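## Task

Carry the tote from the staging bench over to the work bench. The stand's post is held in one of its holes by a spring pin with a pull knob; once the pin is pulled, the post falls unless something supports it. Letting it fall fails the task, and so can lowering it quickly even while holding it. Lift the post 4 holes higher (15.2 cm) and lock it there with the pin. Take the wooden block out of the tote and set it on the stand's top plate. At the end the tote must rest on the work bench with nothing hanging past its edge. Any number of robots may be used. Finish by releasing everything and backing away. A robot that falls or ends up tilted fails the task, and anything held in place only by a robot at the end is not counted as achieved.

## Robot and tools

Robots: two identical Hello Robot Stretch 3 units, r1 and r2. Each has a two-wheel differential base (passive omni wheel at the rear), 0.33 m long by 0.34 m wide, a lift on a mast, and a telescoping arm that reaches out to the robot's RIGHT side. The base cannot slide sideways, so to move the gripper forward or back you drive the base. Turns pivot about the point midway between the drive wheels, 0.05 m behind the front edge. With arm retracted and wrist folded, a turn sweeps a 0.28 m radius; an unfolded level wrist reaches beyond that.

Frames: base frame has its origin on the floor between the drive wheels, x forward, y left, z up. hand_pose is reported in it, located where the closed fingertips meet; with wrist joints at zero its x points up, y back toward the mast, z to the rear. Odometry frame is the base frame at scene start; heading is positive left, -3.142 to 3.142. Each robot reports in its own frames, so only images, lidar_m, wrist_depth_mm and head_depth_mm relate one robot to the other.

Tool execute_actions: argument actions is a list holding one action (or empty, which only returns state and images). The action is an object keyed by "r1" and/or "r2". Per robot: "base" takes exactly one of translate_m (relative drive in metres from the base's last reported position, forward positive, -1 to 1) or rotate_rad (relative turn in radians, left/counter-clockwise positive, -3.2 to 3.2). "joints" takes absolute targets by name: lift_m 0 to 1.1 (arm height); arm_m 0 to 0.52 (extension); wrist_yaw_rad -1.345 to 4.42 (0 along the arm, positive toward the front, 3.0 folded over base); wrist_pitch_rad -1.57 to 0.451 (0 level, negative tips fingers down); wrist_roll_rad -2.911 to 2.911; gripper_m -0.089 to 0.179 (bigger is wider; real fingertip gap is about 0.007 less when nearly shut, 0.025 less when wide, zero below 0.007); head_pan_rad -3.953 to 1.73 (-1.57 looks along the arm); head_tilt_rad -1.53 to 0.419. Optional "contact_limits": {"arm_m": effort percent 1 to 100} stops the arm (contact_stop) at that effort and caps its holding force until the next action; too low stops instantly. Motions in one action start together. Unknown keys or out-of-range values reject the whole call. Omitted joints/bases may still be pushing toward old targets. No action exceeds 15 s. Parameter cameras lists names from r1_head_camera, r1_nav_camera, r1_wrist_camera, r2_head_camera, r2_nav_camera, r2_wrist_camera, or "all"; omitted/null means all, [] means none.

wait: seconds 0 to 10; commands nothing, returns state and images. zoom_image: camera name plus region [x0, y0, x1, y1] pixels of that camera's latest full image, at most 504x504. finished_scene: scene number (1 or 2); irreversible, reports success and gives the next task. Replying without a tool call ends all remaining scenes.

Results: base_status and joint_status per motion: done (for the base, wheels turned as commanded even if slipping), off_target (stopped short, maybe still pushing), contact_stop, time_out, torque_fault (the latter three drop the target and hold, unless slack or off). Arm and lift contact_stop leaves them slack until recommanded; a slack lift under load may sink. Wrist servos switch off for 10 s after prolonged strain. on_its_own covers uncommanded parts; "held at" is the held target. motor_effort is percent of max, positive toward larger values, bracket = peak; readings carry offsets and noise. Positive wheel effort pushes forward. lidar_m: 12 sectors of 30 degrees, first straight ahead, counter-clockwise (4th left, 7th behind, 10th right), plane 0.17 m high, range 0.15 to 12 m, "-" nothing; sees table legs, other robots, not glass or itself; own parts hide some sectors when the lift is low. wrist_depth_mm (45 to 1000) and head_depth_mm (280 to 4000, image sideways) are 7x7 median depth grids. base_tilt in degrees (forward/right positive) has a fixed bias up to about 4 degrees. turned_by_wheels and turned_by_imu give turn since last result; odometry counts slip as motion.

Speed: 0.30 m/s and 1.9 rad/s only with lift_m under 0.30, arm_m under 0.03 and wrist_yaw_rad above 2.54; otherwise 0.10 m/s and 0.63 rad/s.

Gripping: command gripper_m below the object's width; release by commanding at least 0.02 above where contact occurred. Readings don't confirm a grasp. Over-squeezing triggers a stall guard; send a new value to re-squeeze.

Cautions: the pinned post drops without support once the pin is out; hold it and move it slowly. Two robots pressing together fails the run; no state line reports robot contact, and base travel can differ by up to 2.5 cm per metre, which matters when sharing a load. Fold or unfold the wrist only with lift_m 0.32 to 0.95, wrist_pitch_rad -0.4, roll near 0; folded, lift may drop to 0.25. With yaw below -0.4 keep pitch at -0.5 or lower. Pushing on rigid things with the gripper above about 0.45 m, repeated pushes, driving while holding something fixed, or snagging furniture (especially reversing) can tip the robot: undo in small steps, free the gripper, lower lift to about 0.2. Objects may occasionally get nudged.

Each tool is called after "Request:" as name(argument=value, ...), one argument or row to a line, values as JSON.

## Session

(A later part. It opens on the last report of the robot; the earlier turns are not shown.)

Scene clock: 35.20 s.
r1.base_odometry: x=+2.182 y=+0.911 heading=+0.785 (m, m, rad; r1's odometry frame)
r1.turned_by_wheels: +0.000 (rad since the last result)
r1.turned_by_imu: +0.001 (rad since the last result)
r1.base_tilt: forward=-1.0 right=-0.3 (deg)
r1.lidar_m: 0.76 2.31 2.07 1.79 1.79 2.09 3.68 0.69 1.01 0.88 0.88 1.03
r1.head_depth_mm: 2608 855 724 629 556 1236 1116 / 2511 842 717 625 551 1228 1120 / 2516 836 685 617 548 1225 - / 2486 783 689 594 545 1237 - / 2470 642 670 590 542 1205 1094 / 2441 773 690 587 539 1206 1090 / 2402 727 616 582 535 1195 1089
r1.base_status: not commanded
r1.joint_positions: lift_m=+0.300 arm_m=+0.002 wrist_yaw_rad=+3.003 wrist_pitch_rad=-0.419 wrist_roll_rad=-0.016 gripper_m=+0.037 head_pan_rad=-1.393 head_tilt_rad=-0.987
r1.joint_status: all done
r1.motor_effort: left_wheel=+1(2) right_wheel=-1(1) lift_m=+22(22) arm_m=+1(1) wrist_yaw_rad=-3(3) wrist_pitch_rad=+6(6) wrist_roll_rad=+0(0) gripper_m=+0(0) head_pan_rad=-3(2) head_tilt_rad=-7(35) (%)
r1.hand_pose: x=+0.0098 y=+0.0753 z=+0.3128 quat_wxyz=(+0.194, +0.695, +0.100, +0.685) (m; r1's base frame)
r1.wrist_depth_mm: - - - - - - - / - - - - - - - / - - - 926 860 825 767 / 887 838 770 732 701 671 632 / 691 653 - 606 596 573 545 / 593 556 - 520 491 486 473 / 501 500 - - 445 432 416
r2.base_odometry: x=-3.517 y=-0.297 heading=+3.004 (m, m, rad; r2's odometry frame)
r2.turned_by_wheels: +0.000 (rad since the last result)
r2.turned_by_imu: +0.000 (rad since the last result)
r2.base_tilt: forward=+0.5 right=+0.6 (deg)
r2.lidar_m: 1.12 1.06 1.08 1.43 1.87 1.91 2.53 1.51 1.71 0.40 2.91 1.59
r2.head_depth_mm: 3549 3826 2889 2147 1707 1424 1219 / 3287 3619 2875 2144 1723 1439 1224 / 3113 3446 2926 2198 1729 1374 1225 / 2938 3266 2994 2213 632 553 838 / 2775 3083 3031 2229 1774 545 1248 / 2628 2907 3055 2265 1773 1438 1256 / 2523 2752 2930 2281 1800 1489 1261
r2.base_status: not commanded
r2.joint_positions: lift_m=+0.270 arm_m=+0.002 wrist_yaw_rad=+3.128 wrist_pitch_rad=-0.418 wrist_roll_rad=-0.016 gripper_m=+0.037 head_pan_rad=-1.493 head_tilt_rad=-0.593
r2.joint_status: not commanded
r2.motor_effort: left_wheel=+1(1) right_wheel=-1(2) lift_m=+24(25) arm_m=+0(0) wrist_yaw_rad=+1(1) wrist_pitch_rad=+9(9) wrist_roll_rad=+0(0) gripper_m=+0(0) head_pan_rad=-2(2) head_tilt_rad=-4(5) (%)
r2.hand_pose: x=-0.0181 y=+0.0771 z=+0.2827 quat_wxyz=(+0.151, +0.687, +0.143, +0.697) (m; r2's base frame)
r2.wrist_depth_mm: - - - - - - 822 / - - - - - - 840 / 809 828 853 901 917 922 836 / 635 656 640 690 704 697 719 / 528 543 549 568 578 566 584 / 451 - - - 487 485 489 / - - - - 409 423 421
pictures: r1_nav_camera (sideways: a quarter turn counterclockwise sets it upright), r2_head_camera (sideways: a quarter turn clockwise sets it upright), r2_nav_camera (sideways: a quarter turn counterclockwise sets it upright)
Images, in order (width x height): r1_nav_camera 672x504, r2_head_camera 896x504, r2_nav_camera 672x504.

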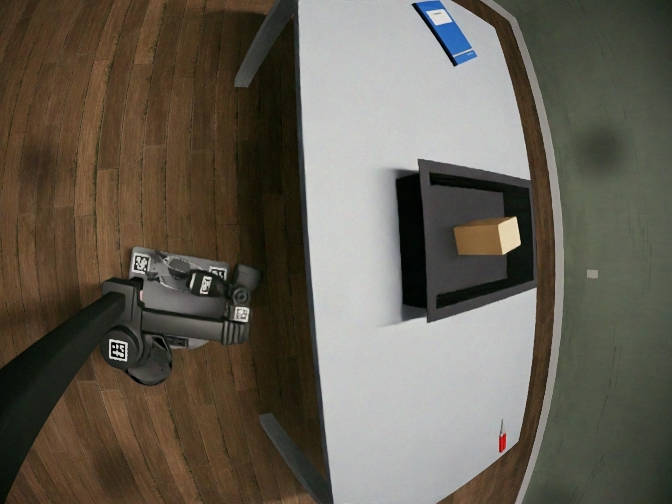

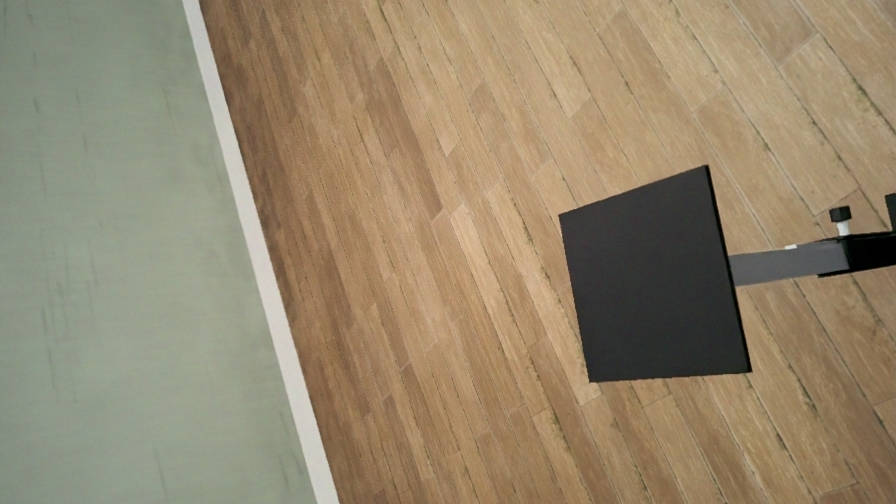

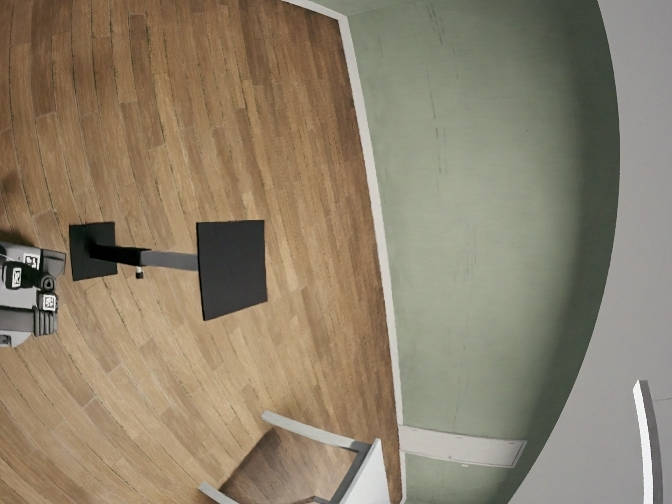

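Request:
execute_actions(
  actions=[
    {"r1":{"base":{"rotate_rad":-0.3}},"r2":{"base":{"rotate_rad":0.6}}},
  ],
  cameras=[],
)

Request:
execute_actions(
  actions=[
    {"r1":{"base":{"translate_m":-0.35}},"r2":{"base":{"translate_m":0.3}}},
  ],
  cameras=[],
)

Request:
execute_actions(
  actions=[
    {"r1":{"base":{"rotate_rad":0.44}},"r2":{"base":{"rotate_rad":-0.6}}},
  ],
  cameras=[],
)

Request:
execute_actions(
  actions=[
    {"r1":{"joints":{"lift_m":0.95}},"r2":{"base":{"translate_m":-0.25},"joints":{"lift_m":0.55}}},
  ],
  cameras=[],
)

Request:
execute_actions(
  actions=[
    {"r1":{"base":{"translate_m":0.4},"joints":{"wrist_yaw_rad":0,"gripper_m":0.1}},"r2":{"joints":{"wrist_yaw_rad":0,"gripper_m":0.12,"head_tilt_rad":-0.9}}},
  ],
  cameras=[],
)

Request:
execute_actions(
  actions=[
    {"r1":{"joints":{"lift_m":1.08,"wrist_pitch_rad":-1.57,"wrist_roll_rad":1.57,"arm_m":0.25}},"r2":{"joints":{"wrist_pitch_rad":0}}},
  ],
  cameras=["r1_nav_camera","r2_nav_camera","r1_wrist_camera","r2_head_camera","r2_wrist_camera"],
)

Scene clock: 37.13 s.
r1.base_odometry: x=+2.182 y=+0.911 heading=+0.485 (m, m, rad; r1's odometry frame)
r1.turned_by_wheels: -0.300 (rad since the last result)
r1.turned_by_imu: -0.295 (rad since the last result)
r1.base_tilt: forward=-1.0 right=-0.3 (deg)
r1.lidar_m: 0.76 2.31 2.39 1.88 1.77 1.84 2.49 2.43 0.69 0.92 0.88 0.91
r1.head_depth_mm: 2515 852 723 628 1309 1237 1118 / 1029 844 718 625 1301 1226 1121 / 2531 834 710 620 569 1225 - / 2469 829 706 616 554 1233 - / 2474 820 700 600 543 1211 1096 / 2435 761 665 578 538 1178 1090 / 2391 756 661 573 536 1150 1084
r1.base_status: done
r1.joint_positions: lift_m=+0.300 arm_m=+0.002 wrist_yaw_rad=+3.003 wrist_pitch_rad=-0.419 wrist_roll_rad=-0.016 gripper_m=+0.037 head_pan_rad=-1.393 head_tilt_rad=-0.988
r1.joint_status: not commanded
r1.motor_effort: left_wheel=+2(4) right_wheel=-2(5) lift_m=+22(22) arm_m=+0(0) wrist_yaw_rad=-3(2) wrist_pitch_rad=+6(6) wrist_roll_rad=+0(1) gripper_m=+0(0) head_pan_rad=-4(3) head_tilt_rad=-7(8) (%)
r1.hand_pose: x=+0.0098 y=+0.0753 z=+0.3128 quat_wxyz=(+0.194, +0.695, +0.100, +0.685) (m; r1's base frame)
r1.wrist_depth_mm: - - - - - - - / - - - - - - - / - - - 928 865 823 779 / 874 842 770 723 698 669 631 / 694 656 - 603 599 567 548 / 592 565 - 527 502 484 463 / 501 503 - - 442 424 418
r2.base_odometry: x=-3.517 y=-0.297 heading=-2.680 (m, m, rad; r2's odometry frame)
r2.turned_by_wheels: +0.600 (rad since the last result)
r2.turned_by_imu: +0.585 (rad since the last result)
r2.base_tilt: forward=+0.5 right=+0.5 (deg)
r2.lidar_m: 1.06 1.11 1.53 1.87 1.95 2.71 1.51 1.72 0.40 2.91 1.47 1.09
r2.head_depth_mm: 2511 2761 2872 2129 1722 527 744 / 2505 2791 2896 2165 1730 1380 1237 / 2549 2802 2947 2180 1740 1441 1238 / 2549 2823 2983 2208 1753 1451 1236 / 2555 2823 3026 2226 1771 1461 1246 / 2551 2848 3042 2254 1765 1476 1254 / 2533 2708 2678 2274 1788 1488 1260
r2.base_status: done
r2.joint_positions: lift_m=+0.270 arm_m=+0.002 wrist_yaw_rad=+3.128 wrist_pitch_rad=-0.418 wrist_roll_rad=-0.016 gripper_m=+0.037 head_pan_rad=-1.493 head_tilt_rad=-0.593
r2.joint_status: not commanded
r2.motor_effort: left_wheel=-1(7) right_wheel=+1(7) lift_m=+25(24) arm_m=+0(0) wrist_yaw_rad=+1(1) wrist_pitch_rad=+9(9) wrist_roll_rad=+0(1) gripper_m=-1(1) head_pan_rad=-2(2) head_tilt_rad=-5(4) (%)
r2.hand_pose: x=-0.0181 y=+0.0771 z=+0.2827 quat_wxyz=(+0.151, +0.687, +0.143, +0.697) (m; r2's base frame)
r2.wrist_depth_mm: - - - - - - - / - - - - - - - / 843 835 843 909 900 941 944 / 648 658 660 682 699 719 726 / 527 535 550 556 579 567 587 / 449 - - - 498 486 496 / - - - - 404 417 421
pictures: none
No camera images: the call's "cameras" was empty. Leave "cameras" out to get every camera's image.

Scene clock: 41.90 s.
r1.base_odometry: x=+1.872 y=+0.748 heading=+0.485 (m, m, rad; r1's odometry frame)
r1.turned_by_wheels: +0.000 (rad since the last result)
r1.turned_by_imu: +0.000 (rad since the last result)
r1.base_tilt: forward=-0.9 right=-0.3 (deg)
r1.lidar_m: 1.10 2.61 2.35 1.68 1.60 1.65 2.24 2.17 2.38 0.54 1.06 1.10
r1.head_depth_mm: 2590 2114 1758 1566 1384 1231 1119 / 2527 2093 717 903 1371 1226 1121 / 2523 836 712 1474 1321 1226 - / 992 828 706 1449 1351 1237 - / 986 819 702 647 1341 1207 1097 / 978 814 694 631 1338 1204 1090 / 967 805 690 616 1326 1194 1089
r1.base_status: done
r1.joint_positions: lift_m=+0.300 arm_m=+0.002 wrist_yaw_rad=+3.003 wrist_pitch_rad=-0.419 wrist_roll_rad=-0.016 gripper_m=+0.037 head_pan_rad=-1.393 head_tilt_rad=-0.988
r1.joint_status: not commanded
r1.motor_effort: left_wheel=+2(3) right_wheel=-2(7) lift_m=+22(22) arm_m=+1(0) wrist_yaw_rad=-2(3) wrist_pitch_rad=+6(6) wrist_roll_rad=+0(0) gripper_m=+0(0) head_pan_rad=-2(2) head_tilt_rad=-7(7) (%)
r1.hand_pose: x=+0.0098 y=+0.0753 z=+0.3128 quat_wxyz=(+0.194, +0.695, +0.100, +0.685) (m; r1's base frame)
r1.wrist_depth_mm: - - - - - - - / - - - - - - - / - - - 905 855 819 767 / 879 819 751 723 692 675 624 / 710 667 - 612 596 559 540 / 596 566 - 532 497 481 475 / 504 495 - - 443 430 423
r2.base_odometry: x=-3.785 y=-0.431 heading=-2.680 (m, m, rad; r2's odometry frame)
r2.turned_by_wheels: +0.000 (rad since the last result)
r2.turned_by_imu: -0.001 (rad since the last result)
r2.base_tilt: forward=+0.5 right=+0.6 (deg)
r2.lidar_m: 0.76 0.79 1.10 1.87 1.94 2.70 1.81 0.58 3.02 2.75 1.05 0.78
r2.head_depth_mm: 2485 2780 2917 2133 1714 1431 1221 / 2516 2799 2900 2172 1719 1432 1225 / 2536 2793 2914 2188 1738 1448 1231 / 2571 2811 2984 2216 1752 1460 1245 / 2551 2840 3019 2220 1763 1473 1249 / 2481 2663 2653 2250 1786 1476 1258 / 1945 1932 1923 1903 1741 1489 1261
r2.base_status: done
r2.joint_positions: lift_m=+0.270 arm_m=+0.002 wrist_yaw_rad=+3.128 wrist_pitch_rad=-0.418 wrist_roll_rad=-0.016 gripper_m=+0.037 head_pan_rad=-1.493 head_tilt_rad=-0.593
r2.joint_status: not commanded
r2.motor_effort: left_wheel=-1(7) right_wheel=+1(8) lift_m=+24(25) arm_m=+0(0) wrist_yaw_rad=+1(1) wrist_pitch_rad=+9(9) wrist_roll_rad=+0(0) gripper_m=+0(0) head_pan_rad=-2(2) head_tilt_rad=-4(4) (%)
r2.hand_pose: x=-0.0181 y=+0.0771 z=+0.2827 quat_wxyz=(+0.151, +0.687, +0.143, +0.697) (m; r2's base frame)
r2.wrist_depth_mm: - - - - - - 959 / - - - - - - 927 / 822 841 864 879 903 904 874 / 637 638 651 676 696 704 719 / 536 536 548 566 575 575 598 / 449 - - - 495 480 491 / - - - - 406 419 420
pictures: none
No camera images: the call's "cameras" was empty. Leave "cameras" out to get every camera's image.

Scene clock: 43.57 s.
r1.base_odometry: x=+1.872 y=+0.748 heading=+0.925 (m, m, rad; r1's odometry frame)
r1.turned_by_wheels: +0.440 (rad since the last result)
r1.turned_by_imu: +0.434 (rad since the last result)
r1.base_tilt: forward=-0.8 right=-0.3 (deg)
r1.lidar_m: 1.13 2.59 1.74 1.59 1.61 2.08 4.47 2.17 0.55 1.06 1.07 1.11
r1.head_depth_mm: 2578 856 724 653 1360 1218 1120 / 1022 845 716 648 1373 1230 1121 / 1017 837 711 646 1358 1225 - / 1002 831 707 651 1348 1232 - / 992 819 700 646 1348 1204 1099 / 882 774 693 1426 1339 1201 1091 / 880 779 687 1424 1328 1193 1087
r1.base_status: done
r1.joint_positions: lift_m=+0.300 arm_m=+0.002 wrist_yaw_rad=+3.003 wrist_pitch_rad=-0.419 wrist_roll_rad=-0.016 gripper_m=+0.037 head_pan_rad=-1.393 head_tilt_rad=-0.988
r1.joint_status: not commanded
r1.motor_effort: left_wheel=-1(5) right_wheel=+2(6) lift_m=+22(22) arm_m=+0(1) wrist_yaw_rad=-3(2) wrist_pitch_rad=+6(6) wrist_roll_rad=+0(0) gripper_m=+0(1) head_pan_rad=-4(3) head_tilt_rad=-7(7) (%)
r1.hand_pose: x=+0.0098 y=+0.0753 z=+0.3128 quat_wxyz=(+0.194, +0.695, +0.100, +0.685) (m; r1's base frame)
r1.wrist_depth_mm: - - - - - - - / - - - - - - - / - - - 915 864 810 772 / 868 828 745 721 690 664 635 / 714 664 - 619 601 567 540 / 585 569 - 525 497 484 471 / 500 496 - - 443 430 417
r2.base_odometry: x=-3.785 y=-0.431 heading=+3.004 (m, m, rad; r2's odometry frame)
r2.turned_by_wheels: -0.600 (rad since the last result)
r2.turned_by_imu: -0.585 (rad since the last result)
r2.base_tilt: forward=+0.5 right=+0.6 (deg)
r2.lidar_m: 0.80 0.76 0.78 1.03 1.87 1.91 2.53 1.81 0.58 0.61 2.92 1.13
r2.head_depth_mm: 3535 3842 2849 2143 744 1353 1211 / 3334 3674 2891 2162 1680 1426 1165 / 3107 3519 2918 2186 1749 1442 1232 / 2952 3280 2961 2197 1760 1467 1241 / 2778 3053 3019 2237 1769 1468 1248 / 2673 2886 3026 2240 1777 1469 1255 / 2527 2760 2930 2275 1802 1478 1263
r2.base_status: done
r2.joint_positions: lift_m=+0.270 arm_m=+0.002 wrist_yaw_rad=+3.128 wrist_pitch_rad=-0.418 wrist_roll_rad=-0.016 gripper_m=+0.037 head_pan_rad=-1.493 head_tilt_rad=-0.593
r2.joint_status: not commanded
r2.motor_effort: left_wheel=+1(8) right_wheel=-1(6) lift_m=+24(24) arm_m=+0(0) wrist_yaw_rad=+1(1) wrist_pitch_rad=+9(9) wrist_roll_rad=+1(0) gripper_m=+0(0) head_pan_rad=-2(2) head_tilt_rad=-3(4) (%)
r2.hand_pose: x=-0.0181 y=+0.0771 z=+0.2827 quat_wxyz=(+0.151, +0.687, +0.143, +0.697) (m; r2's base frame)
r2.wrist_depth_mm: - - - - 926 720 600 / - - - - - 754 622 / 837 835 847 891 879 769 644 / 633 648 647 701 692 710 638 / 527 544 546 552 591 564 589 / 452 - - - 496 480 492 / - - - - 408 423 420
pictures: none
No camera images: the call's "cameras" was empty. Leave "cameras" out to get every camera's image.

Scene clock: 50.30 s.
r1.base_odometry: x=+1.872 y=+0.748 heading=+0.925 (m, m, rad; r1's odometry frame)
r1.turned_by_wheels: +0.000 (rad since the last result)
r1.turned_by_imu: +0.002 (rad since the last result)
r1.base_tilt: forward=-0.9 right=-0.4 (deg)
r1.lidar_m: 1.13 2.59 1.74 1.59 1.62 2.08 4.48 2.17 0.55 1.06 1.08 1.11
r1.head_depth_mm: 2565 852 742 - 1195 1218 1118 / 1026 844 736 - - 1236 - / 1014 837 727 - - - - / 1000 828 728 - 1339 - - / 992 822 702 646 1352 1212 1096 / 881 775 695 1432 1336 1200 1090 / 880 779 691 1421 1327 1199 1090
r1.base_status: not commanded
r1.joint_positions: lift_m=+0.950 arm_m=+0.002 wrist_yaw_rad=+3.003 wrist_pitch_rad=-0.419 wrist_roll_rad=-0.016 gripper_m=+0.037 head_pan_rad=-1.393 head_tilt_rad=-0.988
r1.joint_status: all done
r1.motor_effort: left_wheel=-1(1) right_wheel=+2(2) lift_m=+33(35) arm_m=+1(1) wrist_yaw_rad=-3(3) wrist_pitch_rad=+6(6) wrist_roll_rad=+0(0) gripper_m=+0(0) head_pan_rad=-3(4) head_tilt_rad=-7(8) (%)
r1.hand_pose: x=+0.0098 y=+0.0753 z=+0.9622 quat_wxyz=(+0.194, +0.695, +0.100, +0.685) (m; r1's base frame)
r1.wrist_depth_mm: - - - - - - - / - - - - - - - / - - - - - - - / - - - - - - - / - - - - - - - / - - - - - - - / - - - - - - -
r2.base_odometry: x=-3.538 y=-0.466 heading=+3.004 (m, m, rad; r2's odometry frame)
r2.turned_by_wheels: +0.000 (rad since the last result)
r2.turned_by_imu: -0.001 (rad since the last result)
r2.base_tilt: forward=+0.6 right=+0.5 (deg)
r2.lidar_m: 1.02 0.97 0.99 1.31 1.73 1.77 2.34 1.63 1.63 0.56 3.06 1.45
r2.head_depth_mm: 3767 3995 2864 2162 1717 1421 1212 / 3471 3795 2935 2179 1738 1435 1227 / 3288 3613 2930 2187 1704 1444 1224 / 3084 3433 2973 2207 769 1359 1183 / 2939 3240 3016 2229 1633 1466 1250 / 2785 3070 3057 2252 1797 1477 1257 / 2624 2869 3021 2260 1797 1485 1262
r2.base_status: done
r2.joint_positions: lift_m=+0.550 arm_m=+0.002 wrist_yaw_rad=+3.128 wrist_pitch_rad=-0.418 wrist_roll_rad=-0.016 gripper_m=+0.037 head_pan_rad=-1.493 head_tilt_rad=-0.593
r2.joint_status: all done
r2.motor_effort: left_wheel=+2(9) right_wheel=-1(8) lift_m=+30(30) arm_m=+0(0) wrist_yaw_rad=+1(1) wrist_pitch_rad=+9(9) wrist_roll_rad=+0(0) gripper_m=-1(1) head_pan_rad=-2(2) head_tilt_rad=-4(4) (%)
r2.hand_pose: x=-0.0181 y=+0.0771 z=+0.5626 quat_wxyz=(+0.151, +0.687, +0.143, +0.697) (m; r2's base frame)
r2.wrist_depth_mm: - - - - - 932 754 / - - - - - 941 762 / - - - - - - 799 / - - - - - - 834 / 912 928 910 926 - 957 847 / 784 777 - 815 826 827 836 / 648 684 666 679 694 706 726
pictures: none
No camera images: the call's "cameras" was empty. Leave "cameras" out to get every camera's image.

Scene clock: 55.30 s.
r1.base_odometry: x=+2.113 y=+1.068 heading=+0.925 (m, m, rad; r1's odometry frame)
r1.turned_by_wheels: +0.000 (rad since the last result)
r1.turned_by_imu: +0.002 (rad since the last result)
r1.base_tilt: forward=-1.0 right=-0.4 (deg)
r1.lidar_m: 2.22 2.25 1.78 1.65 1.65 2.13 2.55 0.84 1.09 1.02 1.03 0.73
r1.head_depth_mm: 2560 772 - - - 1201 1118 / 2549 822 - - - 1206 1124 / 882 767 675 - - 1218 1147 / 970 786 676 625 1358 1221 - / 989 821 699 623 1347 1213 1104 / 981 813 694 629 1338 1205 1092 / 967 804 689 625 1329 1197 1088
r1.base_status: done
r1.joint_positions: lift_m=+0.950 arm_m=+0.002 wrist_yaw_rad=+0.003 wrist_pitch_rad=-0.419 wrist_roll_rad=-0.016 gripper_m=+0.100 head_pan_rad=-1.393 head_tilt_rad=-0.988
r1.joint_status: all done
r1.motor_effort: left_wheel=-1(2) right_wheel=+1(6) lift_m=+33(32) arm_m=+0(0) wrist_yaw_rad=-3(3) wrist_pitch_rad=+5(6) wrist_roll_rad=+0(0) gripper_m=+0(83) head_pan_rad=-2(4) head_tilt_rad=-7(8) (%)
r1.hand_pose: x=-0.0208 y=-0.3711 z=+0.9622 quat_wxyz=(+0.697, +0.149, -0.686, -0.145) (m; r1's base frame)
r1.wrist_depth_mm: - - - - - - - / - - - - 856 796 757 / - 800 675 497 608 605 570 / 641 605 532 516 447 487 472 / 521 498 367 374 388 425 402 / 435 422 386 385 376 343 354 / 368 367 343 337 327 318 310
r2.base_odometry: x=-3.538 y=-0.466 heading=+3.004 (m, m, rad; r2's odometry frame)
r2.turned_by_wheels: +0.000 (rad since the last result)
r2.turned_by_imu: +0.000 (rad since the last result)
r2.base_tilt: forward=+0.5 right=+0.5 (deg)
r2.lidar_m: 1.02 0.97 0.99 1.31 1.74 1.77 2.34 1.62 1.63 0.56 3.06 1.45
r2.head_depth_mm: 2715 2188 1828 1582 1393 1251 - / 2771 2193 1845 1585 1403 1265 - / 2819 2224 1854 1600 1408 - - / 2817 2261 694 1525 1371 1253 1146 / 2828 2258 685 1618 1417 1266 1131 / 2833 2277 1872 1628 1423 1264 1142 / 2749 2309 1920 1643 1435 1272 1144
r2.base_status: not commanded
r2.joint_positions: lift_m=+0.550 arm_m=+0.002 wrist_yaw_rad=+0.004 wrist_pitch_rad=-0.418 wrist_roll_rad=-0.016 gripper_m=+0.120 head_pan_rad=-1.493 head_tilt_rad=-0.888
r2.joint_status: all done
r2.motor_effort: left_wheel=+1(1) right_wheel=+0(2) lift_m=+29(29) arm_m=+0(0) wrist_yaw_rad=-4(3) wrist_pitch_rad=+9(9) wrist_roll_rad=+0(0) gripper_m=+0(88) head_pan_rad=-2(3) head_tilt_rad=-7(33) (%)
r2.hand_pose: x=-0.0207 y=-0.3717 z=+0.5626 quat_wxyz=(+0.698, +0.149, -0.685, -0.144) (m; r2's base frame)
r2.wrist_depth_mm: - - - - - - - / - - - - - - - / - - - - - - - / - - - - - - - / 897 929 448 935 971 - - / 770 797 739 775 793 837 820 / 671 669 656 695 679 689 709
pictures: none
No camera images: the call's "cameras" was empty. Leave "cameras" out to get every camera's image.

Scene clock: 58.37 s.
r1.base_odometry: x=+2.113 y=+1.068 heading=+0.925 (m, m, rad; r1's odometry frame)
r1.turned_by_wheels: +0.000 (rad since the last result)
r1.turned_by_imu: +0.001 (rad since the last result)
r1.base_tilt: forward=-1.0 right=-0.3 (deg)
r1.lidar_m: 2.21 2.25 1.78 1.66 1.65 2.14 2.55 0.84 1.09 1.02 1.03 0.73
r1.head_depth_mm: - 783 691 628 1354 1235 1117 / - 791 661 622 1368 1225 1131 / 866 765 669 619 1357 1226 1145 / 967 784 673 627 1354 1218 - / 988 818 697 621 1340 1208 1104 / 981 813 696 629 1338 1200 1089 / 971 806 691 625 1330 1195 1087
r1.base_status: not commanded
r1.joint_positions: lift_m=+1.080 arm_m=+0.250 wrist_yaw_rad=+0.002 wrist_pitch_rad=-1.562 wrist_roll_rad=+1.566 gripper_m=+0.100 head_pan_rad=-1.393 head_tilt_rad=-0.988
r1.joint_status: all done
r1.motor_effort: left_wheel=-1(1) right_wheel=+1(1) lift_m=+33(34) arm_m=+4(2) wrist_yaw_rad=-1(4) wrist_pitch_rad=-2(4) wrist_roll_rad=+1(4) gripper_m=+0(0) head_pan_rad=-4(2) head_tilt_rad=-7(7) (%)
r1.hand_pose: x=-0.0216 y=-0.3724 z=+0.9620 quat_wxyz=(+0.002, +0.002, -0.710, -0.704) (m; r1's base frame)
r1.wrist_depth_mm: 332 331 327 331 - - - / 341 336 340 340 - - - / 352 319 347 347 - - - / 363 335 359 358 - - - / 373 369 369 372 - - - / 388 381 383 383 - - - / 392 378 391 394 - - -
r2.base_odometry: x=-3.538 y=-0.466 heading=+3.004 (m, m, rad; r2's odometry frame)
r2.turned_by_wheels: +0.000 (rad since the last result)
r2.turned_by_imu: +0.000 (rad since the last result)
r2.base_tilt: forward=+0.5 right=+0.5 (deg)
r2.lidar_m: 1.02 0.97 0.99 1.31 1.73 1.77 2.34 1.62 1.63 0.56 3.06 1.45
r2.head_depth_mm: 2740 2196 1844 1585 1381 1247 - / 2723 2197 1843 1592 1386 1263 - / 2752 2229 1860 1609 1409 - - / 2786 2224 695 1522 1364 1256 1145 / 2822 2258 683 1620 1415 1265 1129 / 2830 2277 1853 1632 1424 1268 1145 / 2737 2316 1900 1640 1429 1270 1139
r2.base_status: not commanded
r2.joint_positions: lift_m=+0.550 arm_m=+0.002 wrist_yaw_rad=+0.004 wrist_pitch_rad=-0.022 wrist_roll_rad=-0.016 gripper_m=+0.120 head_pan_rad=-1.493 head_tilt_rad=-0.888
r2.joint_status: all done
r2.motor_effort: left_wheel=+1(1) right_wheel=-1(1) lift_m=+29(29) arm_m=+0(1) wrist_yaw_rad=-4(3) wrist_pitch_rad=+11(12) wrist_roll_rad=+0(1) gripper_m=-1(0) head_pan_rad=-1(2) head_tilt_rad=-7(6) (%)
r2.hand_pose: x=-0.0205 y=-0.4030 z=+0.6588 quat_wxyz=(+0.713, +0.010, -0.701, -0.007) (m; r2's base frame)
r2.wrist_depth_mm: - - 370 - - - - / - - - - - - - / - - - - - - - / - - - - - - - / - - - - - - - / - - 364 - - - - / - - 666 - - - -
pictures: r1_nav_camera (sideways: a quarter turn counterclockwise sets it upright), r1_wrist_camera, r2_head_camera (sideways: a quarter turn clockwise sets it upright), r2_nav_camera (sideways: a quarter turn counterclockwise sets it upright), r2_wrist_camera
Images, in order (width x height): r1_nav_camera 672x504, r1_wrist_camera 644x364, r2_head_camera 896x504, r2_nav_camera 672x504, r2_wrist_camera 644x364.

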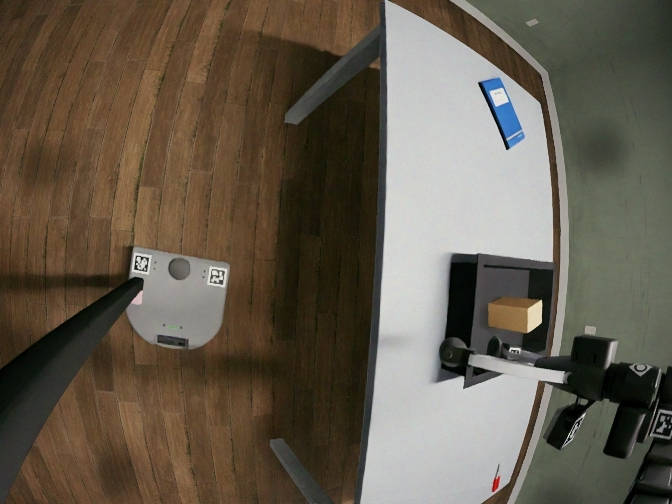

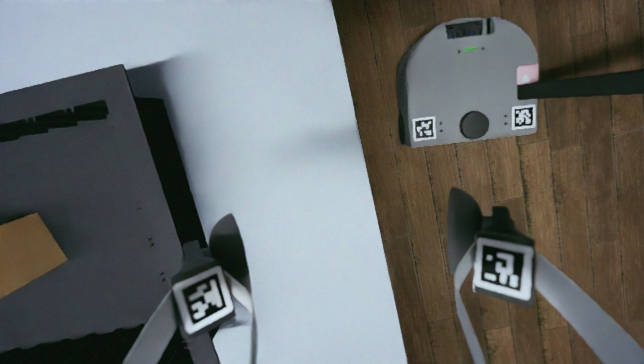

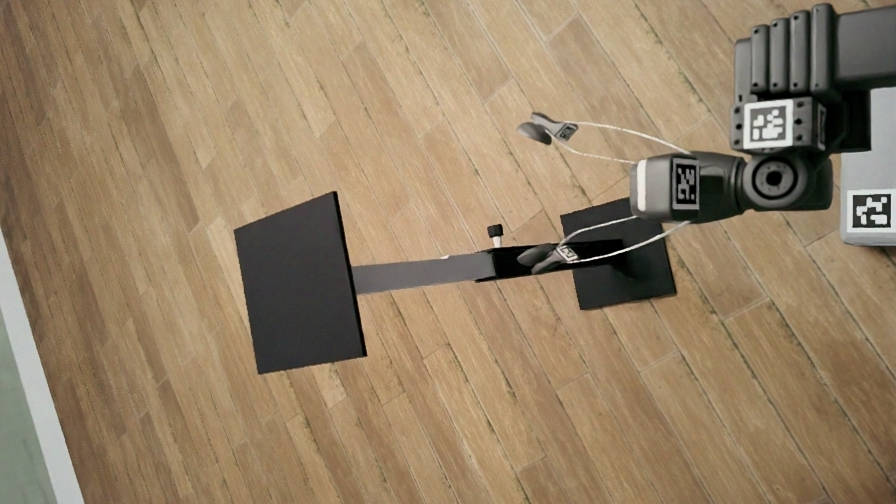

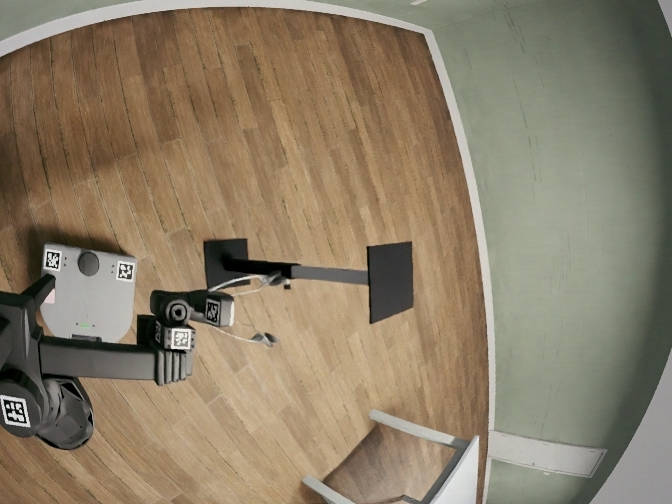

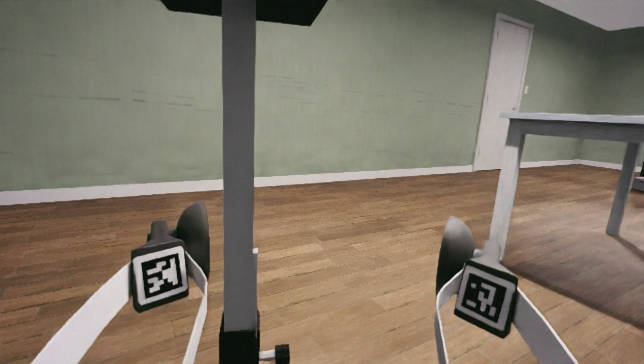

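Request:
execute_actions(
  actions=[
    {"r1":{"base":{"translate_m":0.1},"joints":{"arm_m":0.35,"lift_m":1.0}},"r2":{"base":{"translate_m":0.09},"joints":{"lift_m":0.62}}},
  ],
  cameras=["r1_nav_camera","r1_wrist_camera","r2_wrist_camera"],
)

Scene clock: 60.83 s.
r1.base_odometry: x=+2.173 y=+1.147 heading=+0.925 (m, m, rad; r1's odometry frame)
r1.turned_by_wheels: +0.000 (rad since the last result)
r1.turned_by_imu: +0.000 (rad since the last result)
r1.base_tilt: forward=-0.9 right=-0.4 (deg)
r1.lidar_m: 2.12 2.14 1.80 1.67 1.68 2.16 2.65 0.93 1.08 1.01 1.02 0.64
r1.head_depth_mm: - 786 677 630 1356 1238 1122 / - 815 673 624 1349 1227 1128 / 2518 794 675 619 1364 1221 1145 / 1002 828 705 615 1358 1217 - / 991 820 700 621 1344 1211 1106 / 980 812 693 617 1328 1199 1092 / 968 804 689 624 1326 1193 1087
r1.base_status: done
r1.joint_positions: lift_m=+1.000 arm_m=+0.350 wrist_yaw_rad=+0.002 wrist_pitch_rad=-1.563 wrist_roll_rad=+1.567 gripper_m=+0.100 head_pan_rad=-1.393 head_tilt_rad=-0.988
r1.joint_status: all done
r1.motor_effort: left_wheel=-1(2) right_wheel=+2(7) lift_m=+22(27) arm_m=+4(3) wrist_yaw_rad=-1(2) wrist_pitch_rad=-2(2) wrist_roll_rad=+1(1) gripper_m=-1(0) head_pan_rad=-3(3) head_tilt_rad=-7(7) (%)
r1.hand_pose: x=-0.0216 y=-0.4722 z=+0.8826 quat_wxyz=(+0.002, +0.002, -0.710, -0.705) (m; r1's base frame)
r1.wrist_depth_mm: 255 253 176 252 251 251 919 / 264 262 255 261 260 259 942 / 268 270 266 268 269 266 - / 275 278 276 279 277 277 - / 290 286 280 284 284 - - / 296 286 212 292 291 293 - / 220 214 211 306 305 302 -
r2.base_odometry: x=-3.627 y=-0.453 heading=+3.004 (m, m, rad; r2's odometry frame)
r2.turned_by_wheels: +0.000 (rad since the last result)
r2.turned_by_imu: +0.000 (rad since the last result)
r2.base_tilt: forward=+0.4 right=+0.6 (deg)
r2.lidar_m: 0.94 0.89 0.91 1.21 1.78 1.82 2.40 1.69 1.90 0.56 3.01 1.34
r2.head_depth_mm: 2729 2193 1856 1581 1390 1259 - / 2724 2218 1757 1603 1399 1286 - / 2775 2233 691 1530 1376 - - / 2817 2240 694 1608 1407 1261 1141 / 2800 2270 1887 1623 1430 1260 1129 / 2777 2276 1895 1620 1430 1270 1137 / 2726 2305 1917 1641 1433 1267 1142
r2.base_status: done
r2.joint_positions: lift_m=+0.620 arm_m=+0.002 wrist_yaw_rad=+0.003 wrist_pitch_rad=-0.021 wrist_roll_rad=-0.016 gripper_m=+0.120 head_pan_rad=-1.493 head_tilt_rad=-0.889
r2.joint_status: all done
r2.motor_effort: left_wheel=+1(6) right_wheel=-1(3) lift_m=+29(31) arm_m=+0(0) wrist_yaw_rad=-3(3) wrist_pitch_rad=+10(10) wrist_roll_rad=+0(0) gripper_m=+0(0) head_pan_rad=-3(2) head_tilt_rad=-6(6) (%)
r2.hand_pose: x=-0.0206 y=-0.4030 z=+0.7292 quat_wxyz=(+0.713, +0.009, -0.701, -0.006) (m; r2's base frame)
r2.wrist_depth_mm: - - - - - - - / - - - 303 - - - / - - - - - - - / - - - - - - - / - - - - - - - / - - - - - - - / - - - - - - -
pictures: r1_nav_camera (sideways: a quarter turn counterclockwise sets it upright), r1_wrist_camera, r2_wrist_camera
Images, in order (width x height): r1_nav_camera 672x504, r1_wrist_camera 644x364, r2_wrist_camera 644x364.

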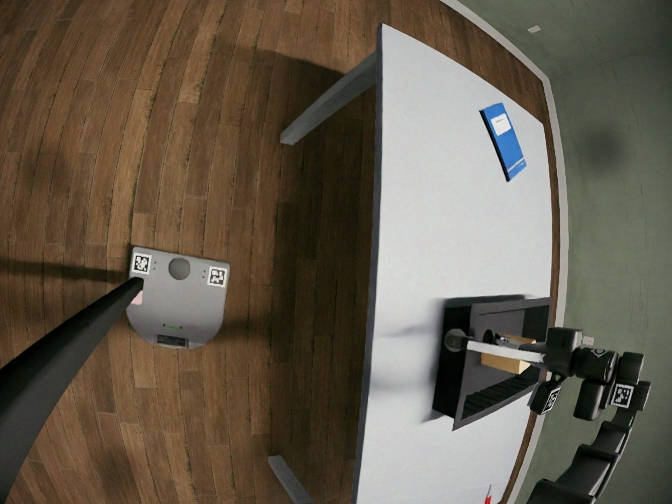

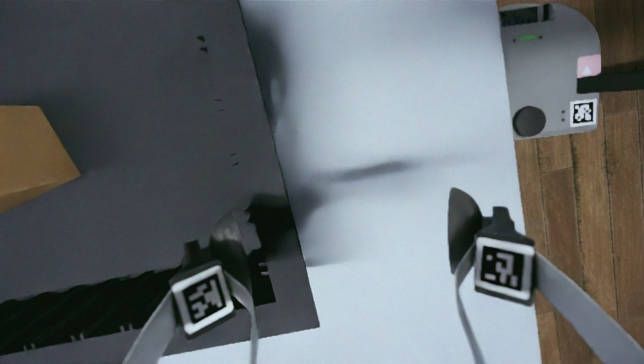

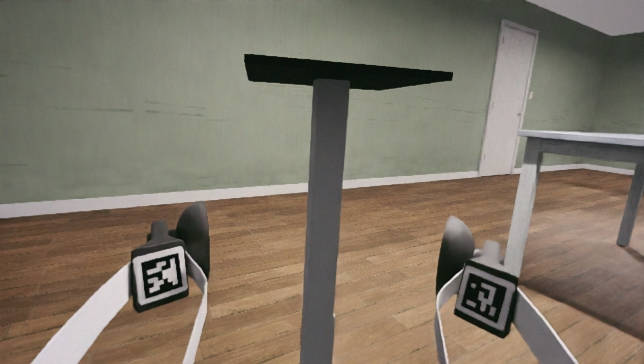

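Request:
execute_actions(
  actions=[
    {"r1":{"base":{"translate_m":-0.12},"joints":{"arm_m":0.385}},"r2":{"joints":{"lift_m":0.56,"arm_m":0.17}}},
  ],
  cameras=[],
)

Request:
execute_actions(
  actions=[
    {"r1":{"joints":{"lift_m":0.915}}},
  ],
  cameras=["r1_wrist_camera","r2_wrist_camera","r2_head_camera"],
)

Scene clock: 63.43 s.
r1.base_odometry: x=+2.101 y=+1.052 heading=+0.925 (m, m, rad; r1's odometry frame)
r1.turned_by_wheels: +0.000 (rad since the last result)
r1.turned_by_imu: +0.001 (rad since the last result)
r1.base_tilt: forward=-0.8 right=-0.4 (deg)
r1.lidar_m: 2.23 2.27 1.78 1.64 1.64 2.13 2.53 0.82 1.09 1.02 1.03 0.75
r1.head_depth_mm: 1008 830 707 630 1377 1235 1121 / - 811 678 624 1372 1231 1131 / 866 747 672 621 1366 1224 1149 / 891 804 665 627 1356 1213 - / 987 797 685 622 1341 1212 1104 / 977 812 695 630 1332 1204 1094 / 971 804 689 625 1329 1193 1088
r1.base_status: done
r1.joint_positions: lift_m=+1.000 arm_m=+0.385 wrist_yaw_rad=+0.002 wrist_pitch_rad=-1.563 wrist_roll_rad=+1.567 gripper_m=+0.100 head_pan_rad=-1.393 head_tilt_rad=-0.988
r1.joint_status: all done
r1.motor_effort: left_wheel=-1(3) right_wheel=+2(5) lift_m=+22(22) arm_m=+5(2) wrist_yaw_rad=-2(1) wrist_pitch_rad=-2(1) wrist_roll_rad=+1(1) gripper_m=+0(0) head_pan_rad=-3(3) head_tilt_rad=-7(8) (%)
r1.hand_pose: x=-0.0216 y=-0.5072 z=+0.8826 quat_wxyz=(+0.002, +0.002, -0.710, -0.705) (m; r1's base frame)
r1.wrist_depth_mm: 258 257 255 253 252 250 916 / 264 264 178 260 260 258 - / 187 185 269 264 266 267 - / 280 277 276 272 275 273 - / 286 288 285 280 284 279 - / 246 283 296 292 292 296 - / 212 263 304 300 304 302 -
r2.base_odometry: x=-3.627 y=-0.453 heading=+3.004 (m, m, rad; r2's odometry frame)
r2.turned_by_wheels: +0.000 (rad since the last result)
r2.turned_by_imu: +0.000 (rad since the last result)
r2.base_tilt: forward=+0.5 right=+0.6 (deg)
r2.lidar_m: 0.94 0.89 0.91 1.21 1.78 1.82 2.41 1.69 1.90 0.55 3.00 1.34
r2.head_depth_mm: 2718 2198 1826 1577 1399 1247 - / 2758 2216 1763 1600 - 1230 1155 / 2774 2214 690 1571 - 1251 1147 / 2813 2255 695 1602 1404 1256 1139 / 2851 2274 1884 1631 1420 1261 1132 / 2778 2270 1907 1631 1433 1268 1141 / 2736 2290 1914 1641 1442 1272 1140
r2.base_status: not commanded
r2.joint_positions: lift_m=+0.560 arm_m=+0.170 wrist_yaw_rad=+0.002 wrist_pitch_rad=-0.021 wrist_roll_rad=-0.016 gripper_m=+0.120 head_pan_rad=-1.493 head_tilt_rad=-0.889
r2.joint_status: all done
r2.motor_effort: left_wheel=+1(1) right_wheel=-1(1) lift_m=+24(27) arm_m=+6(6) wrist_yaw_rad=-1(3) wrist_pitch_rad=+10(10) wrist_roll_rad=+0(1) gripper_m=-1(0) head_pan_rad=-2(2) head_tilt_rad=-6(6) (%)
r2.hand_pose: x=-0.0208 y=-0.5703 z=+0.6695 quat_wxyz=(+0.713, +0.008, -0.701, -0.007) (m; r2's base frame)
r2.wrist_depth_mm: - - - 140 - - - / - - - 144 - - - / - - - 150 - - - / - - - 153 - - - / - - - 160 - - - / - - - 166 - - - / - - - 172 - - -
pictures: none
No camera images: the call's "cameras" was empty. Leave "cameras" out to get every camera's image.

Scene clock: 65.03 s.
r1.base_odometry: x=+2.101 y=+1.052 heading=+0.925 (m, m, rad; r1's odometry frame)
r1.turned_by_wheels: +0.000 (rad since the last result)
r1.turned_by_imu: +0.000 (rad since the last result)
r1.base_tilt: forward=-1.1 right=-0.2 (deg)
r1.lidar_m: 2.23 2.26 1.78 1.64 1.65 2.13 2.53 0.82 1.10 1.02 1.03 0.75
r1.head_depth_mm: - 844 707 628 1380 1240 1117 / 2610 - 677 624 1375 1228 1128 / 876 759 673 620 1358 1226 1149 / 891 803 666 627 1359 1212 - / 991 797 687 622 1345 1204 1105 / 977 813 694 630 1343 1203 1095 / 971 806 690 625 1332 1195 1085
r1.base_status: not commanded
r1.joint_positions: lift_m=+0.915 arm_m=+0.385 wrist_yaw_rad=+0.002 wrist_pitch_rad=-1.563 wrist_roll_rad=+1.567 gripper_m=+0.100 head_pan_rad=-1.393 head_tilt_rad=-0.988
r1.joint_status: all done
r1.motor_effort: left_wheel=-1(1) right_wheel=+1(2) lift_m=+22(22) arm_m=+4(5) wrist_yaw_rad=-2(2) wrist_pitch_rad=-2(2) wrist_roll_rad=+1(1) gripper_m=+0(0) head_pan_rad=-2(2) head_tilt_rad=-7(7) (%)
r1.hand_pose: x=-0.0216 y=-0.5072 z=+0.7976 quat_wxyz=(+0.002, +0.002, -0.710, -0.705) (m; r1's base frame)
r1.wrist_depth_mm: 179 176 94 176 174 173 173 / 98 98 97 179 179 178 177 / 101 122 100 184 185 183 182 / 193 191 188 188 190 189 188 / 197 199 194 107 197 195 194 / 205 204 110 110 203 202 198 / 209 210 209 114 210 208 208
r2.base_odometry: x=-3.627 y=-0.453 heading=+3.004 (m, m, rad; r2's odometry frame)
r2.turned_by_wheels: +0.000 (rad since the last result)
r2.turned_by_imu: +0.000 (rad since the last result)
r2.base_tilt: forward=+0.5 right=+0.6 (deg)
r2.lidar_m: 0.94 0.89 0.91 1.21 1.78 1.83 2.40 1.69 1.90 0.56 2.99 1.34
r2.head_depth_mm: 2751 2191 1837 1591 1402 1249 - / 2755 2210 1752 1593 - 1229 1153 / 2766 2206 691 1567 - 1252 1150 / 2825 2249 695 1613 1400 1263 1143 / 2828 2264 1885 1615 1413 1263 1136 / 2777 2273 1898 1633 1428 1266 1141 / 2701 2296 1908 1641 1436 1276 1151
r2.base_status: not commanded
r2.joint_positions: lift_m=+0.560 arm_m=+0.170 wrist_yaw_rad=+0.002 wrist_pitch_rad=-0.021 wrist_roll_rad=-0.016 gripper_m=+0.120 head_pan_rad=-1.493 head_tilt_rad=-0.889
r2.joint_status: not commanded
r2.motor_effort: left_wheel=+1(1) right_wheel=-1(1) lift_m=+24(24) arm_m=+6(6) wrist_yaw_rad=-2(2) wrist_pitch_rad=+10(10) wrist_roll_rad=+0(0) gripper_m=+0(0) head_pan_rad=-2(2) head_tilt_rad=-7(7) (%)
r2.hand_pose: x=-0.0208 y=-0.5703 z=+0.6695 quat_wxyz=(+0.713, +0.008, -0.701, -0.007) (m; r2's base frame)
r2.wrist_depth_mm: - - - 139 - - - / - - - 145 - - - / - - - 151 - - - / - - - 153 - - - / - - - 160 - - - / - - - 165 - - - / - - - 173 - - -
pictures: r1_wrist_camera, r2_head_camera (sideways: a quarter turn clockwise sets it upright), r2_wrist_camera
Images, in order (width x height): r1_wrist_camera 644x364, r2_head_camera 896x504, r2_wrist_camera 644x364.

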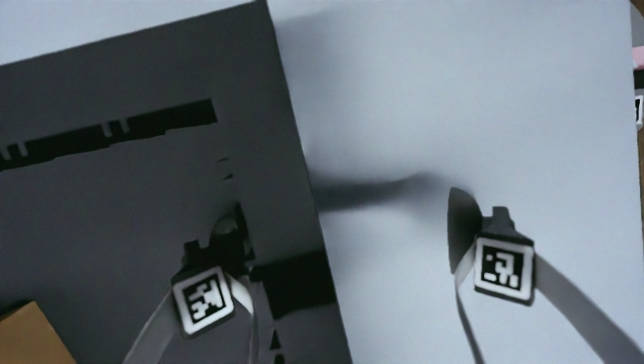

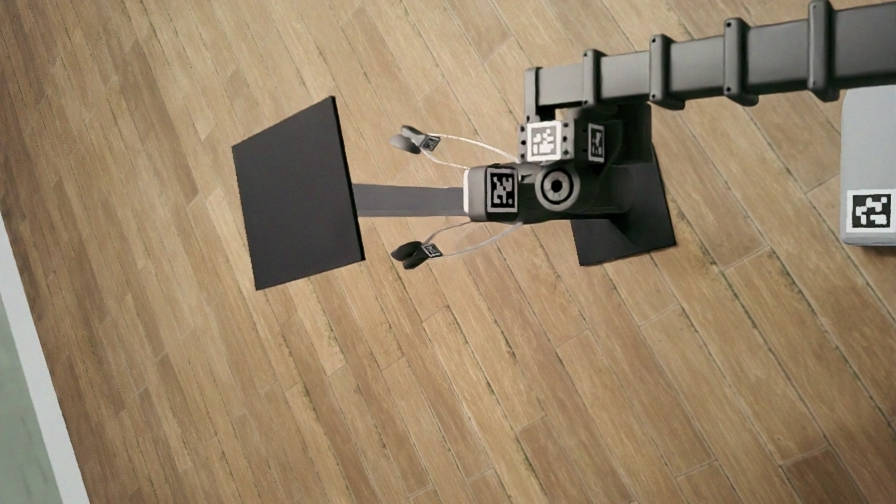

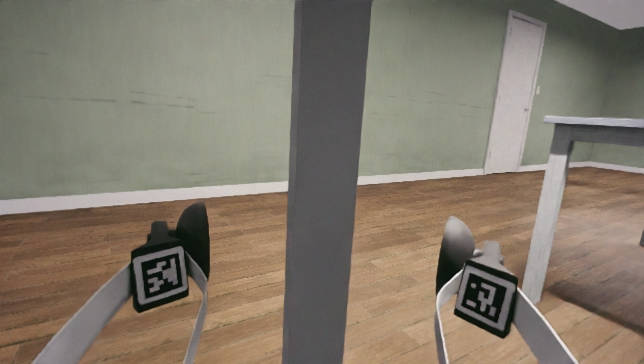

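Close both (r1 shifting arm slightly), lift tote.

Request:
execute_actions(
  actions=[
    {"r1":{"joints":{"gripper_m":-0.03,"arm_m":0.405}},"r2":{"joints":{"gripper_m":-0.01}}},
  ],
  cameras=[],
)

Request:
execute_actions(
  actions=[
    {"r1":{"joints":{"lift_m":1.0}}},
  ],
  cameras=["r1_nav_camera","r1_head_camera","r2_wrist_camera"],
)

Scene clock: 66.93 s.
r1.base_odometry: x=+2.101 y=+1.052 heading=+0.925 (m, m, rad; r1's odometry frame)
r1.turned_by_wheels: +0.000 (rad since the last result)
r1.turned_by_imu: +0.000 (rad since the last result)
r1.base_tilt: forward=-0.9 right=-0.5 (deg)
r1.lidar_m: 2.24 2.27 1.79 1.64 1.65 2.13 2.53 0.82 1.09 1.02 1.04 0.75
r1.head_depth_mm: - 793 706 629 1377 1235 1121 / 2627 779 675 623 1373 1233 1130 / 867 754 670 620 1364 1224 1145 / 894 803 666 626 1354 1213 - / 986 797 685 623 1344 1211 1103 / 980 812 694 631 1336 1202 1095 / 971 805 688 625 1322 1198 1087
r1.base_status: not commanded
r1.joint_positions: lift_m=+0.915 arm_m=+0.405 wrist_yaw_rad=+0.002 wrist_pitch_rad=-1.574 wrist_roll_rad=+1.567 gripper_m=-0.029 head_pan_rad=-1.393 head_tilt_rad=-0.988
r1.joint_status: all done
r1.motor_effort: left_wheel=+0(1) right_wheel=+2(2) lift_m=+22(22) arm_m=+6(3) wrist_yaw_rad=-1(1) wrist_pitch_rad=+1(3) wrist_roll_rad=+2(2) gripper_m=-25(100) head_pan_rad=-2(5) head_tilt_rad=-7(7) (%)
r1.hand_pose: x=-0.0216 y=-0.5243 z=+0.7978 quat_wxyz=(+0.002, +0.002, -0.706, -0.709) (m; r1's base frame)
r1.wrist_depth_mm: 177 175 94 94 175 174 173 / 98 97 96 97 180 179 179 / 100 110 184 99 184 185 184 / 191 191 189 102 190 189 190 / 199 196 195 105 193 196 196 / 204 202 203 109 157 201 201 / 198 208 208 160 208 209 209
r2.base_odometry: x=-3.627 y=-0.453 heading=+3.004 (m, m, rad; r2's odometry frame)
r2.turned_by_wheels: +0.000 (rad since the last result)
r2.turned_by_imu: +0.000 (rad since the last result)
r2.base_tilt: forward=+0.6 right=+0.4 (deg)
r2.lidar_m: 0.94 0.89 0.91 1.21 1.79 1.82 2.41 1.69 1.91 0.56 2.99 1.34
r2.head_depth_mm: 2723 2187 1845 1573 1396 1247 - / 2751 2214 1765 1590 - 1228 1155 / 2770 2245 691 1564 - 1255 1149 / 2781 2251 696 1618 1406 1258 1146 / 2833 2250 1884 1621 1412 1262 1133 / 2762 2301 1898 1632 1424 1270 1137 / 2739 2330 1895 1639 1438 1271 1145
r2.base_status: not commanded
r2.joint_positions: lift_m=+0.560 arm_m=+0.170 wrist_yaw_rad=+0.003 wrist_pitch_rad=-0.021 wrist_roll_rad=-0.016 gripper_m=-0.009 head_pan_rad=-1.493 head_tilt_rad=-0.889
r2.joint_status: all done
r2.motor_effort: left_wheel=+2(2) right_wheel=-2(2) lift_m=+24(24) arm_m=+5(6) wrist_yaw_rad=-2(2) wrist_pitch_rad=+10(10) wrist_roll_rad=+0(1) gripper_m=-15(97) head_pan_rad=-2(3) head_tilt_rad=-7(6) (%)
r2.hand_pose: x=-0.0208 y=-0.5703 z=+0.6695 quat_wxyz=(+0.713, +0.009, -0.701, -0.007) (m; r2's base frame)
r2.wrist_depth_mm: - - - 141 - - - / - - - 144 - - - / - - - 150 - - - / - - - 153 - - - / - - - 158 - - - / - - - 165 - - - / - - - 173 - - -
pictures: none
No camera images: the call's "cameras" was empty. Leave "cameras" out to get every camera's image.

Scene clock: 69.23 s.
r1.base_odometry: x=+2.101 y=+1.052 heading=+0.925 (m, m, rad; r1's odometry frame)
r1.turned_by_wheels: +0.000 (rad since the last result)
r1.turned_by_imu: +0.001 (rad since the last result)
r1.base_tilt: forward=-0.9 right=-0.5 (deg)
r1.lidar_m: 2.24 2.26 1.78 1.65 1.65 2.13 2.53 0.82 1.10 1.02 1.03 0.75
r1.head_depth_mm: 973 687 709 627 1376 1236 1123 / - 768 680 623 1371 1229 1132 / 1009 708 674 621 1362 1217 1151 / 885 683 677 627 1352 1216 - / 991 780 699 621 1344 1209 1105 / 981 811 695 630 1342 1202 1091 / 968 803 689 625 1329 1197 1084
r1.base_status: not commanded
r1.joint_positions: lift_m=+1.000 arm_m=+0.405 wrist_yaw_rad=+0.002 wrist_pitch_rad=-1.562 wrist_roll_rad=+1.566 gripper_m=-0.023 head_pan_rad=-1.393 head_tilt_rad=-0.988
r1.joint_status: all done
r1.on_its_own: gripper_m is held at -0.024, not at your -0.030, by its stall guard, which is not easing now
r1.motor_effort: left_wheel=+0(3) right_wheel=+0(3) lift_m=+33(37) arm_m=+4(5) wrist_yaw_rad=-1(1) wrist_pitch_rad=-2(4) wrist_roll_rad=+2(2) gripper_m=-18(24) head_pan_rad=-4(2) head_tilt_rad=-7(7) (%)
r1.hand_pose: x=-0.0216 y=-0.5275 z=+0.8820 quat_wxyz=(+0.003, +0.002, -0.710, -0.704) (m; r1's base frame)
r1.wrist_depth_mm: 258 256 252 117 252 250 896 / 263 130 123 119 257 254 258 / 141 159 216 122 266 267 - / 250 239 226 126 277 275 - / 264 249 234 130 278 280 - / 227 248 247 134 294 291 - / 192 236 257 241 300 302 -
r2.base_odometry: x=-3.627 y=-0.453 heading=+3.004 (m, m, rad; r2's odometry frame)
r2.turned_by_wheels: +0.000 (rad since the last result)
r2.turned_by_imu: +0.000 (rad since the last result)
r2.base_tilt: forward=+0.5 right=+0.5 (deg)
r2.lidar_m: 0.94 0.89 0.92 1.20 1.78 1.82 2.40 1.69 1.90 0.56 3.00 1.34
r2.head_depth_mm: 2718 2186 1833 1583 1404 1247 - / 2755 2211 1775 1584 - 1229 1153 / 2762 2217 690 1553 - 1245 1152 / 2786 2234 695 1607 1409 1258 1147 / 2820 2260 1872 1619 1419 1264 1133 / 2776 2286 1910 1630 1428 1267 1141 / 2708 2319 1920 1636 1437 1270 1144
r2.base_status: not commanded
r2.joint_positions: lift_m=+0.560 arm_m=+0.170 wrist_yaw_rad=+0.003 wrist_pitch_rad=-0.021 wrist_roll_rad=-0.016 gripper_m=-0.009 head_pan_rad=-1.493 head_tilt_rad=-0.889
r2.joint_status: not commanded
r2.motor_effort: left_wheel=+2(2) right_wheel=-3(3) lift_m=+24(24) arm_m=+6(5) wrist_yaw_rad=-3(2) wrist_pitch_rad=+10(10) wrist_roll_rad=+0(0) gripper_m=-16(15) head_pan_rad=-2(2) head_tilt_rad=-7(7) (%)
r2.hand_pose: x=-0.0208 y=-0.5703 z=+0.6695 quat_wxyz=(+0.713, +0.009, -0.701, -0.007) (m; r2's base frame)
r2.wrist_depth_mm: - - - 140 - - - / - - - 144 - - - / - - - 149 - - - / - - - 154 - - - / - - - 158 - - - / - - - 165 - - - / - - - 172 - - -
pictures: r1_head_camera (sideways: a quarter turn clockwise sets it upright), r1_nav_camera (sideways: a quarter turn counterclockwise sets it upright), r2_wrist_camera
Images, in order (width x height): r1_head_camera 896x504, r1_nav_camera 672x504, r2_wrist_camera 644x364.

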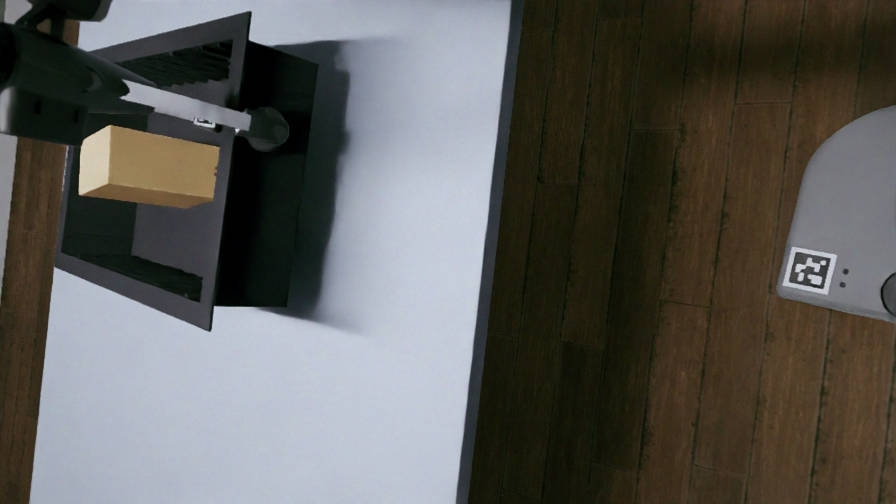

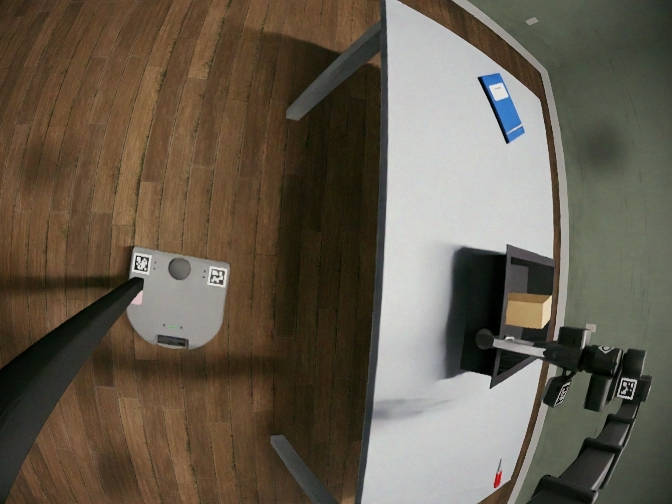

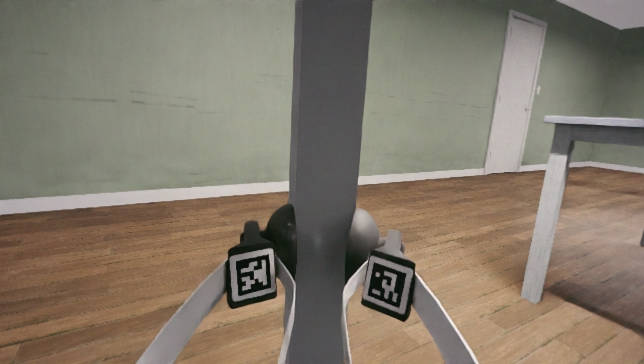

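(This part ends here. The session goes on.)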